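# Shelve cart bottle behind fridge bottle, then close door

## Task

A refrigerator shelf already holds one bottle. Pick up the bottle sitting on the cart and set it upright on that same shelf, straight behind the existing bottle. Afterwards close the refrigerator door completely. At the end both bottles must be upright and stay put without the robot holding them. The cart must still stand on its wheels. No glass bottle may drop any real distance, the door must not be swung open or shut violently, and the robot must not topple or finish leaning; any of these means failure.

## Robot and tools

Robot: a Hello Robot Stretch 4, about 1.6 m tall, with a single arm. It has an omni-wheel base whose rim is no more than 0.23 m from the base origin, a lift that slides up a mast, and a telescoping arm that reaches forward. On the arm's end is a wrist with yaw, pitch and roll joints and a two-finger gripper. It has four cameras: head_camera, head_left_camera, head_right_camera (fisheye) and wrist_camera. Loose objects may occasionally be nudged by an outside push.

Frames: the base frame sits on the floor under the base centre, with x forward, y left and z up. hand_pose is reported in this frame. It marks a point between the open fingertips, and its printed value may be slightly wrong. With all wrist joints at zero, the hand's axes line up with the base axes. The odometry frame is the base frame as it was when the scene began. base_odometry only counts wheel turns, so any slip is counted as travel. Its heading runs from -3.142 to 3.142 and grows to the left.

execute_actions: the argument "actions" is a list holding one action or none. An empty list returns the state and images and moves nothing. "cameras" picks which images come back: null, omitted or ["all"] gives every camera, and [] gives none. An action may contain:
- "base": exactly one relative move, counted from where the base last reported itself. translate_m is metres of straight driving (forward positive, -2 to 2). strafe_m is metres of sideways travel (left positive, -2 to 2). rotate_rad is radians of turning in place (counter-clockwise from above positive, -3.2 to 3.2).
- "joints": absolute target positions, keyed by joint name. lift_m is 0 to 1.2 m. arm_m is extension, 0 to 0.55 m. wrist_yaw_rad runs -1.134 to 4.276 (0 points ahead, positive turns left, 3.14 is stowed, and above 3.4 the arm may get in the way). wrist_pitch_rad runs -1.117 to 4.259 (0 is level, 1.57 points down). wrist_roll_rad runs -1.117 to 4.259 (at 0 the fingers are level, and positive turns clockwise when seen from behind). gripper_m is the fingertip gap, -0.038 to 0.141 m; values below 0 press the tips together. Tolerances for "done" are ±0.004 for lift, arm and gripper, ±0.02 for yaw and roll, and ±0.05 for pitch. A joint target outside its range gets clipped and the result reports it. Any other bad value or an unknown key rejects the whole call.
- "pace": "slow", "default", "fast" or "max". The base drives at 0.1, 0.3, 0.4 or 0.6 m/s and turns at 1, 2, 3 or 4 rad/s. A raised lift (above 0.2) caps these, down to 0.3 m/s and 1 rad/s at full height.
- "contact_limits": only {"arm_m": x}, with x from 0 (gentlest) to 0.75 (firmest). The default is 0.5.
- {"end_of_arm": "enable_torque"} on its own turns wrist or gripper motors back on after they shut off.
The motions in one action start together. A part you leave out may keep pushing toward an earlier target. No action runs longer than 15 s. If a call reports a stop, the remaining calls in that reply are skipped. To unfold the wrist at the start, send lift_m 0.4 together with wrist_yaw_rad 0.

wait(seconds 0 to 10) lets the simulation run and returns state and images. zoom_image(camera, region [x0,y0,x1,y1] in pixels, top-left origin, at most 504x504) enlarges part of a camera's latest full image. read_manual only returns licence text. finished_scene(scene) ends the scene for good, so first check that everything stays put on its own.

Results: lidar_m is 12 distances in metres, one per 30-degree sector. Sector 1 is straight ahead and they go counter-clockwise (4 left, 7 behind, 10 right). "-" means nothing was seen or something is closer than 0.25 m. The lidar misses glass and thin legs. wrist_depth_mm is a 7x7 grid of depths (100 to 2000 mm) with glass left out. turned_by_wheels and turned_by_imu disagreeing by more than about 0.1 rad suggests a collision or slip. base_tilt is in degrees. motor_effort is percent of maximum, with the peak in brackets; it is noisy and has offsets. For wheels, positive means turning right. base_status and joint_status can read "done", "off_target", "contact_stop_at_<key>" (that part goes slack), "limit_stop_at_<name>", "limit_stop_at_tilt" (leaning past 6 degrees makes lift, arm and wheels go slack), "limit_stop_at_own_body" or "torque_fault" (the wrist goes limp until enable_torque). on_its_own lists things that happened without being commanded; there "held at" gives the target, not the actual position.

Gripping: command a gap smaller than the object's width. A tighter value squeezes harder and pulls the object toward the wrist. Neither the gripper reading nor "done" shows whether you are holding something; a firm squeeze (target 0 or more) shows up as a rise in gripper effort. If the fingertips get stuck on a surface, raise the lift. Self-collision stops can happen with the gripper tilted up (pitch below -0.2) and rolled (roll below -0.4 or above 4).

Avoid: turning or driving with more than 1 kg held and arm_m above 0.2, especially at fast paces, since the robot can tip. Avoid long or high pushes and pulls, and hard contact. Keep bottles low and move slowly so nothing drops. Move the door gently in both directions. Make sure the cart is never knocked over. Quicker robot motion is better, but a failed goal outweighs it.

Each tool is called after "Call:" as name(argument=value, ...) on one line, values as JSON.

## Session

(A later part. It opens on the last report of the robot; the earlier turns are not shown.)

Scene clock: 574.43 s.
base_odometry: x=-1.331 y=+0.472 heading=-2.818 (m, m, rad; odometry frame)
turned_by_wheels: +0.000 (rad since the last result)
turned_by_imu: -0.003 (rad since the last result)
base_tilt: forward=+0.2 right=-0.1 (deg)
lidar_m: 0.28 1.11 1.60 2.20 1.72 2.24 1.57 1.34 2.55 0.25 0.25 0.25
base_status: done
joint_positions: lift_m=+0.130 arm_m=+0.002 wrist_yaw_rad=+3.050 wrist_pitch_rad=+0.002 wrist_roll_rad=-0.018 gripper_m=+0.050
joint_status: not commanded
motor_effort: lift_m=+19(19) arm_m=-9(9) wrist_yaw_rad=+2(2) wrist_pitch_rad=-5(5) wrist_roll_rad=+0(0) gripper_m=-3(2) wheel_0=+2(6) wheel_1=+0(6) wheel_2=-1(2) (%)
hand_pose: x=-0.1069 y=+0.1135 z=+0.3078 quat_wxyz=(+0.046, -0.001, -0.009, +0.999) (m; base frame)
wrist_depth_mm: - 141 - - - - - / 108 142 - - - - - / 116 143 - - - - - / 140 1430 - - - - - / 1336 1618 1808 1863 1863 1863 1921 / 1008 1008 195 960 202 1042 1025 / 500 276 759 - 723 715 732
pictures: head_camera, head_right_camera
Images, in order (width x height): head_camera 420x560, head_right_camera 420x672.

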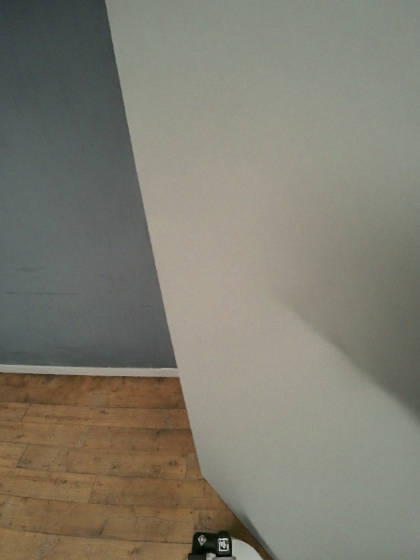

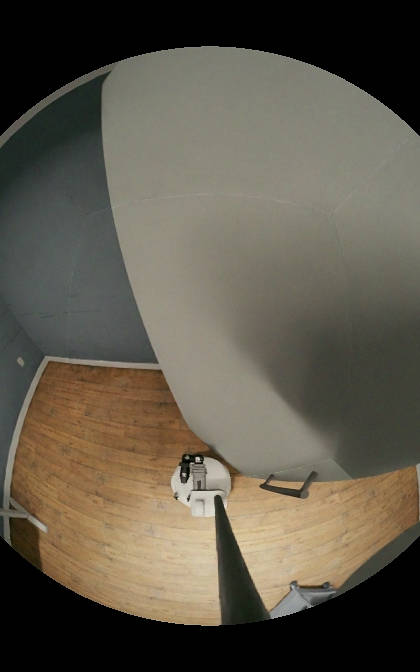

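Call:
execute_actions(actions=[{"base":{"strafe_m":-0.17},"pace":"slow"}], cameras=["head_right_camera"])

Scene clock: 582.87 s.
base_odometry: x=-1.385 y=+0.633 heading=-2.818 (m, m, rad; odometry frame)
turned_by_wheels: +0.000 (rad since the last result)
turned_by_imu: -0.002 (rad since the last result)
base_tilt: forward=+0.2 right=-0.1 (deg)
lidar_m: 0.26 0.36 1.56 2.39 1.81 2.47 1.38 1.23 2.40 2.32 0.25 0.26
base_status: done
joint_positions: lift_m=+0.130 arm_m=+0.002 wrist_yaw_rad=+3.050 wrist_pitch_rad=+0.002 wrist_roll_rad=-0.018 gripper_m=+0.050
joint_status: not commanded
motor_effort: lift_m=+18(18) arm_m=-9(9) wrist_yaw_rad=+2(1) wrist_pitch_rad=-5(5) wrist_roll_rad=+0(0) gripper_m=-3(2) wheel_0=+1(7) wheel_1=-1(4) wheel_2=-1(2) (%)
hand_pose: x=-0.1069 y=+0.1135 z=+0.3078 quat_wxyz=(+0.046, -0.001, -0.009, +0.999) (m; base frame)
wrist_depth_mm: - 141 - - - - - / 108 142 - - - - - / 117 143 - - - - - / 140 1255 - - - - - / 1397 1537 1756 1863 1808 1863 1863 / 991 1008 195 960 202 1042 1025 / 504 276 759 - 723 715 732
pictures: head_right_camera
Images, in order (width x height): head_right_camera 420x672.

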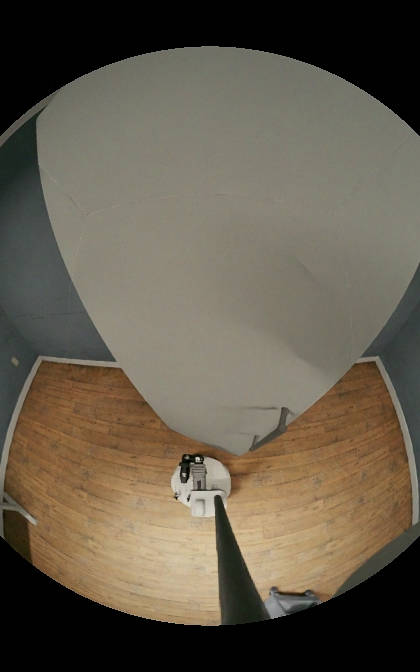

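Call:
execute_actions(actions=[{"base":{"strafe_m":-0.08},"pace":"slow"}], cameras=[])

Call:
execute_actions(actions=[{"base":{"translate_m":0.2},"pace":"slow"}], cameras=["head_right_camera","head_camera"])

Scene clock: 589.17 s.
base_odometry: x=-1.411 y=+0.709 heading=-2.818 (m, m, rad; odometry frame)
turned_by_wheels: +0.000 (rad since the last result)
turned_by_imu: -0.001 (rad since the last result)
base_tilt: forward=+0.2 right=+0.0 (deg)
lidar_m: 0.40 0.43 1.56 2.47 1.91 2.58 1.31 1.24 2.29 2.25 1.42 0.40
base_status: done
joint_positions: lift_m=+0.130 arm_m=+0.002 wrist_yaw_rad=+3.050 wrist_pitch_rad=+0.002 wrist_roll_rad=-0.018 gripper_m=+0.050
joint_status: not commanded
motor_effort: lift_m=+19(18) arm_m=-8(9) wrist_yaw_rad=+1(2) wrist_pitch_rad=-6(6) wrist_roll_rad=+2(0) gripper_m=-2(2) wheel_0=+1(5) wheel_1=-1(6) wheel_2=-1(1) (%)
hand_pose: x=-0.1069 y=+0.1135 z=+0.3078 quat_wxyz=(+0.046, -0.001, -0.009, +0.999) (m; base frame)
wrist_depth_mm: - 141 - - - - - / 108 142 1863 - - - - / 116 143 1808 - - - - / 141 1229 - - - - - / 1499 1397 1618 1863 1863 1863 1863 / 991 1008 195 960 202 1042 1042 / 504 276 759 - 723 715 723
pictures: none
No camera images: the call's "cameras" was empty. Leave "cameras" out to get every camera's image.

Scene clock: 592.43 s.
base_odometry: x=-1.600 y=+0.645 heading=-2.818 (m, m, rad; odometry frame)
turned_by_wheels: +0.000 (rad since the last result)
turned_by_imu: -0.001 (rad since the last result)
base_tilt: forward=+0.2 right=+0.0 (deg)
lidar_m: - 0.25 0.33 2.48 2.01 2.61 1.42 1.42 2.32 2.24 0.25 0.25
base_status: done
joint_positions: lift_m=+0.130 arm_m=+0.002 wrist_yaw_rad=+3.050 wrist_pitch_rad=+0.002 wrist_roll_rad=-0.018 gripper_m=+0.050
joint_status: not commanded
motor_effort: lift_m=+18(18) arm_m=-9(8) wrist_yaw_rad=+1(1) wrist_pitch_rad=-5(5) wrist_roll_rad=-1(1) gripper_m=-2(1) wheel_0=+0(3) wheel_1=+2(3) wheel_2=+0(6) (%)
hand_pose: x=-0.1069 y=+0.1135 z=+0.3078 quat_wxyz=(+0.046, -0.001, -0.009, +0.999) (m; base frame)
wrist_depth_mm: - 141 - - - - - / 108 142 - - - - - / 116 143 - - - - - / 140 1464 - - - - - / 1661 1537 1808 1863 1921 1863 1863 / 991 1025 195 960 202 1042 1042 / 504 277 759 - 723 723 732
pictures: head_camera, head_right_camera
Images, in order (width x height): head_camera 420x560, head_right_camera 420x672.

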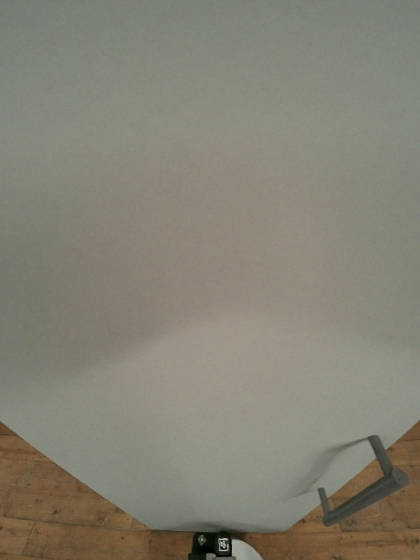

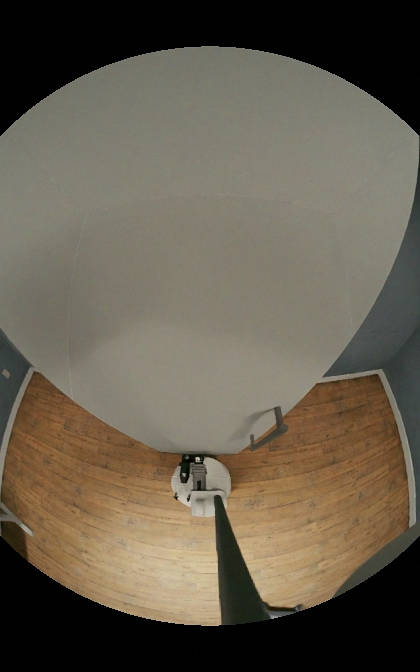

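Door had closed itself and I'm touching it. Back off and verify.

Call:
execute_actions(actions=[{"base":{"translate_m":-0.5}}])

Scene clock: 597.87 s.
base_odometry: x=-1.126 y=+0.804 heading=-2.818 (m, m, rad; odometry frame)
turned_by_wheels: +0.000 (rad since the last result)
turned_by_imu: +0.000 (rad since the last result)
base_tilt: forward=+0.2 right=-0.1 (deg)
lidar_m: 0.69 0.75 2.00 1.93 1.82 2.43 1.07 0.95 2.32 2.22 1.86 0.68
base_status: done
joint_positions: lift_m=+0.130 arm_m=+0.002 wrist_yaw_rad=+3.050 wrist_pitch_rad=+0.002 wrist_roll_rad=-0.018 gripper_m=+0.050
joint_status: not commanded
motor_effort: lift_m=+19(19) arm_m=-8(8) wrist_yaw_rad=+1(2) wrist_pitch_rad=-5(6) wrist_roll_rad=+0(1) gripper_m=-1(2) wheel_0=+1(6) wheel_1=+0(7) wheel_2=-2(9) (%)
hand_pose: x=-0.1069 y=+0.1135 z=+0.3078 quat_wxyz=(+0.046, -0.001, -0.009, +0.999) (m; base frame)
wrist_depth_mm: - 141 - - - - - / 108 142 - - - - - / 116 143 - - - - - / 140 1255 - - - - - / 976 1255 1464 1863 1863 1863 1863 / 946 1025 195 960 202 1042 1042 / 504 277 759 - 723 707 732
pictures: head_camera, head_left_camera, head_right_camera, wrist_camera
camera_calibration (this result's frames):
wrist_camera: T_world_to_cam=[[0.10625, 0.993547, 0.0397018, -0.123393], [0.0248786, 0.037259, -0.998996, 0.356709], [-0.994028, 0.107131, -0.0207593, 0.119584], [0, 0, 0, 1]] pos_world=[0.123106, 0.0964947, 0.363732]
Images, in order (width x height): head_camera 420x560, head_left_camera 420x672, head_right_camera 420x672, wrist_camera 616x392.

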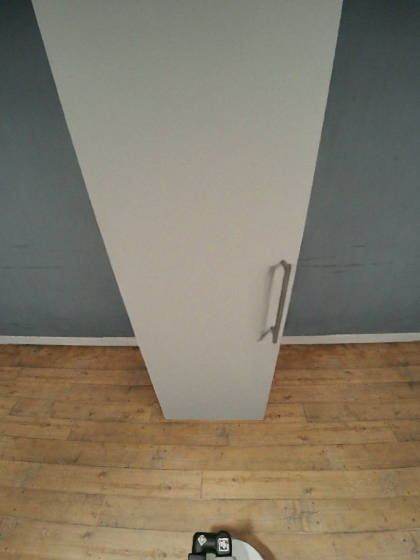

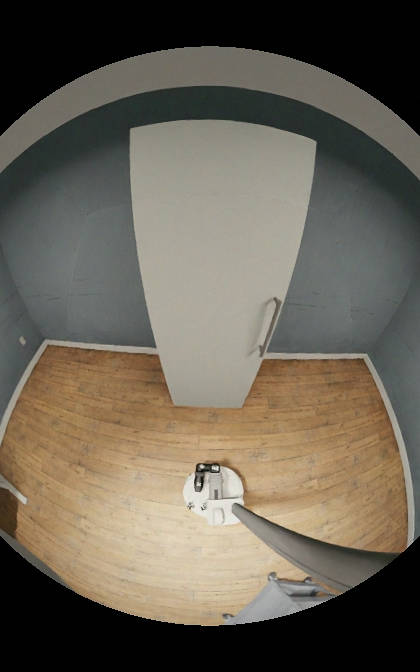

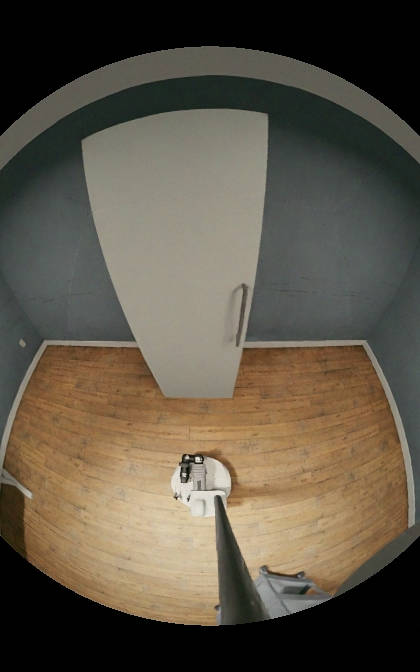

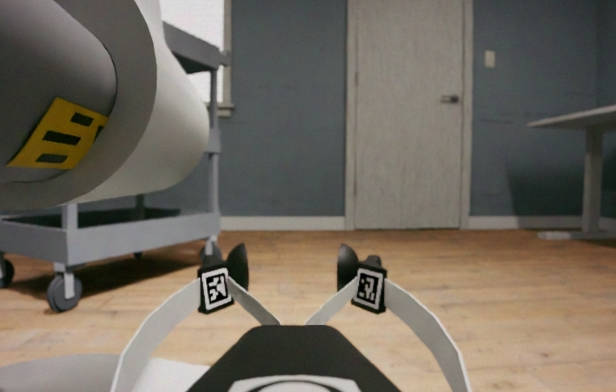

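Call:
finished_scene(scene=2)

The scene is finished: the task was done.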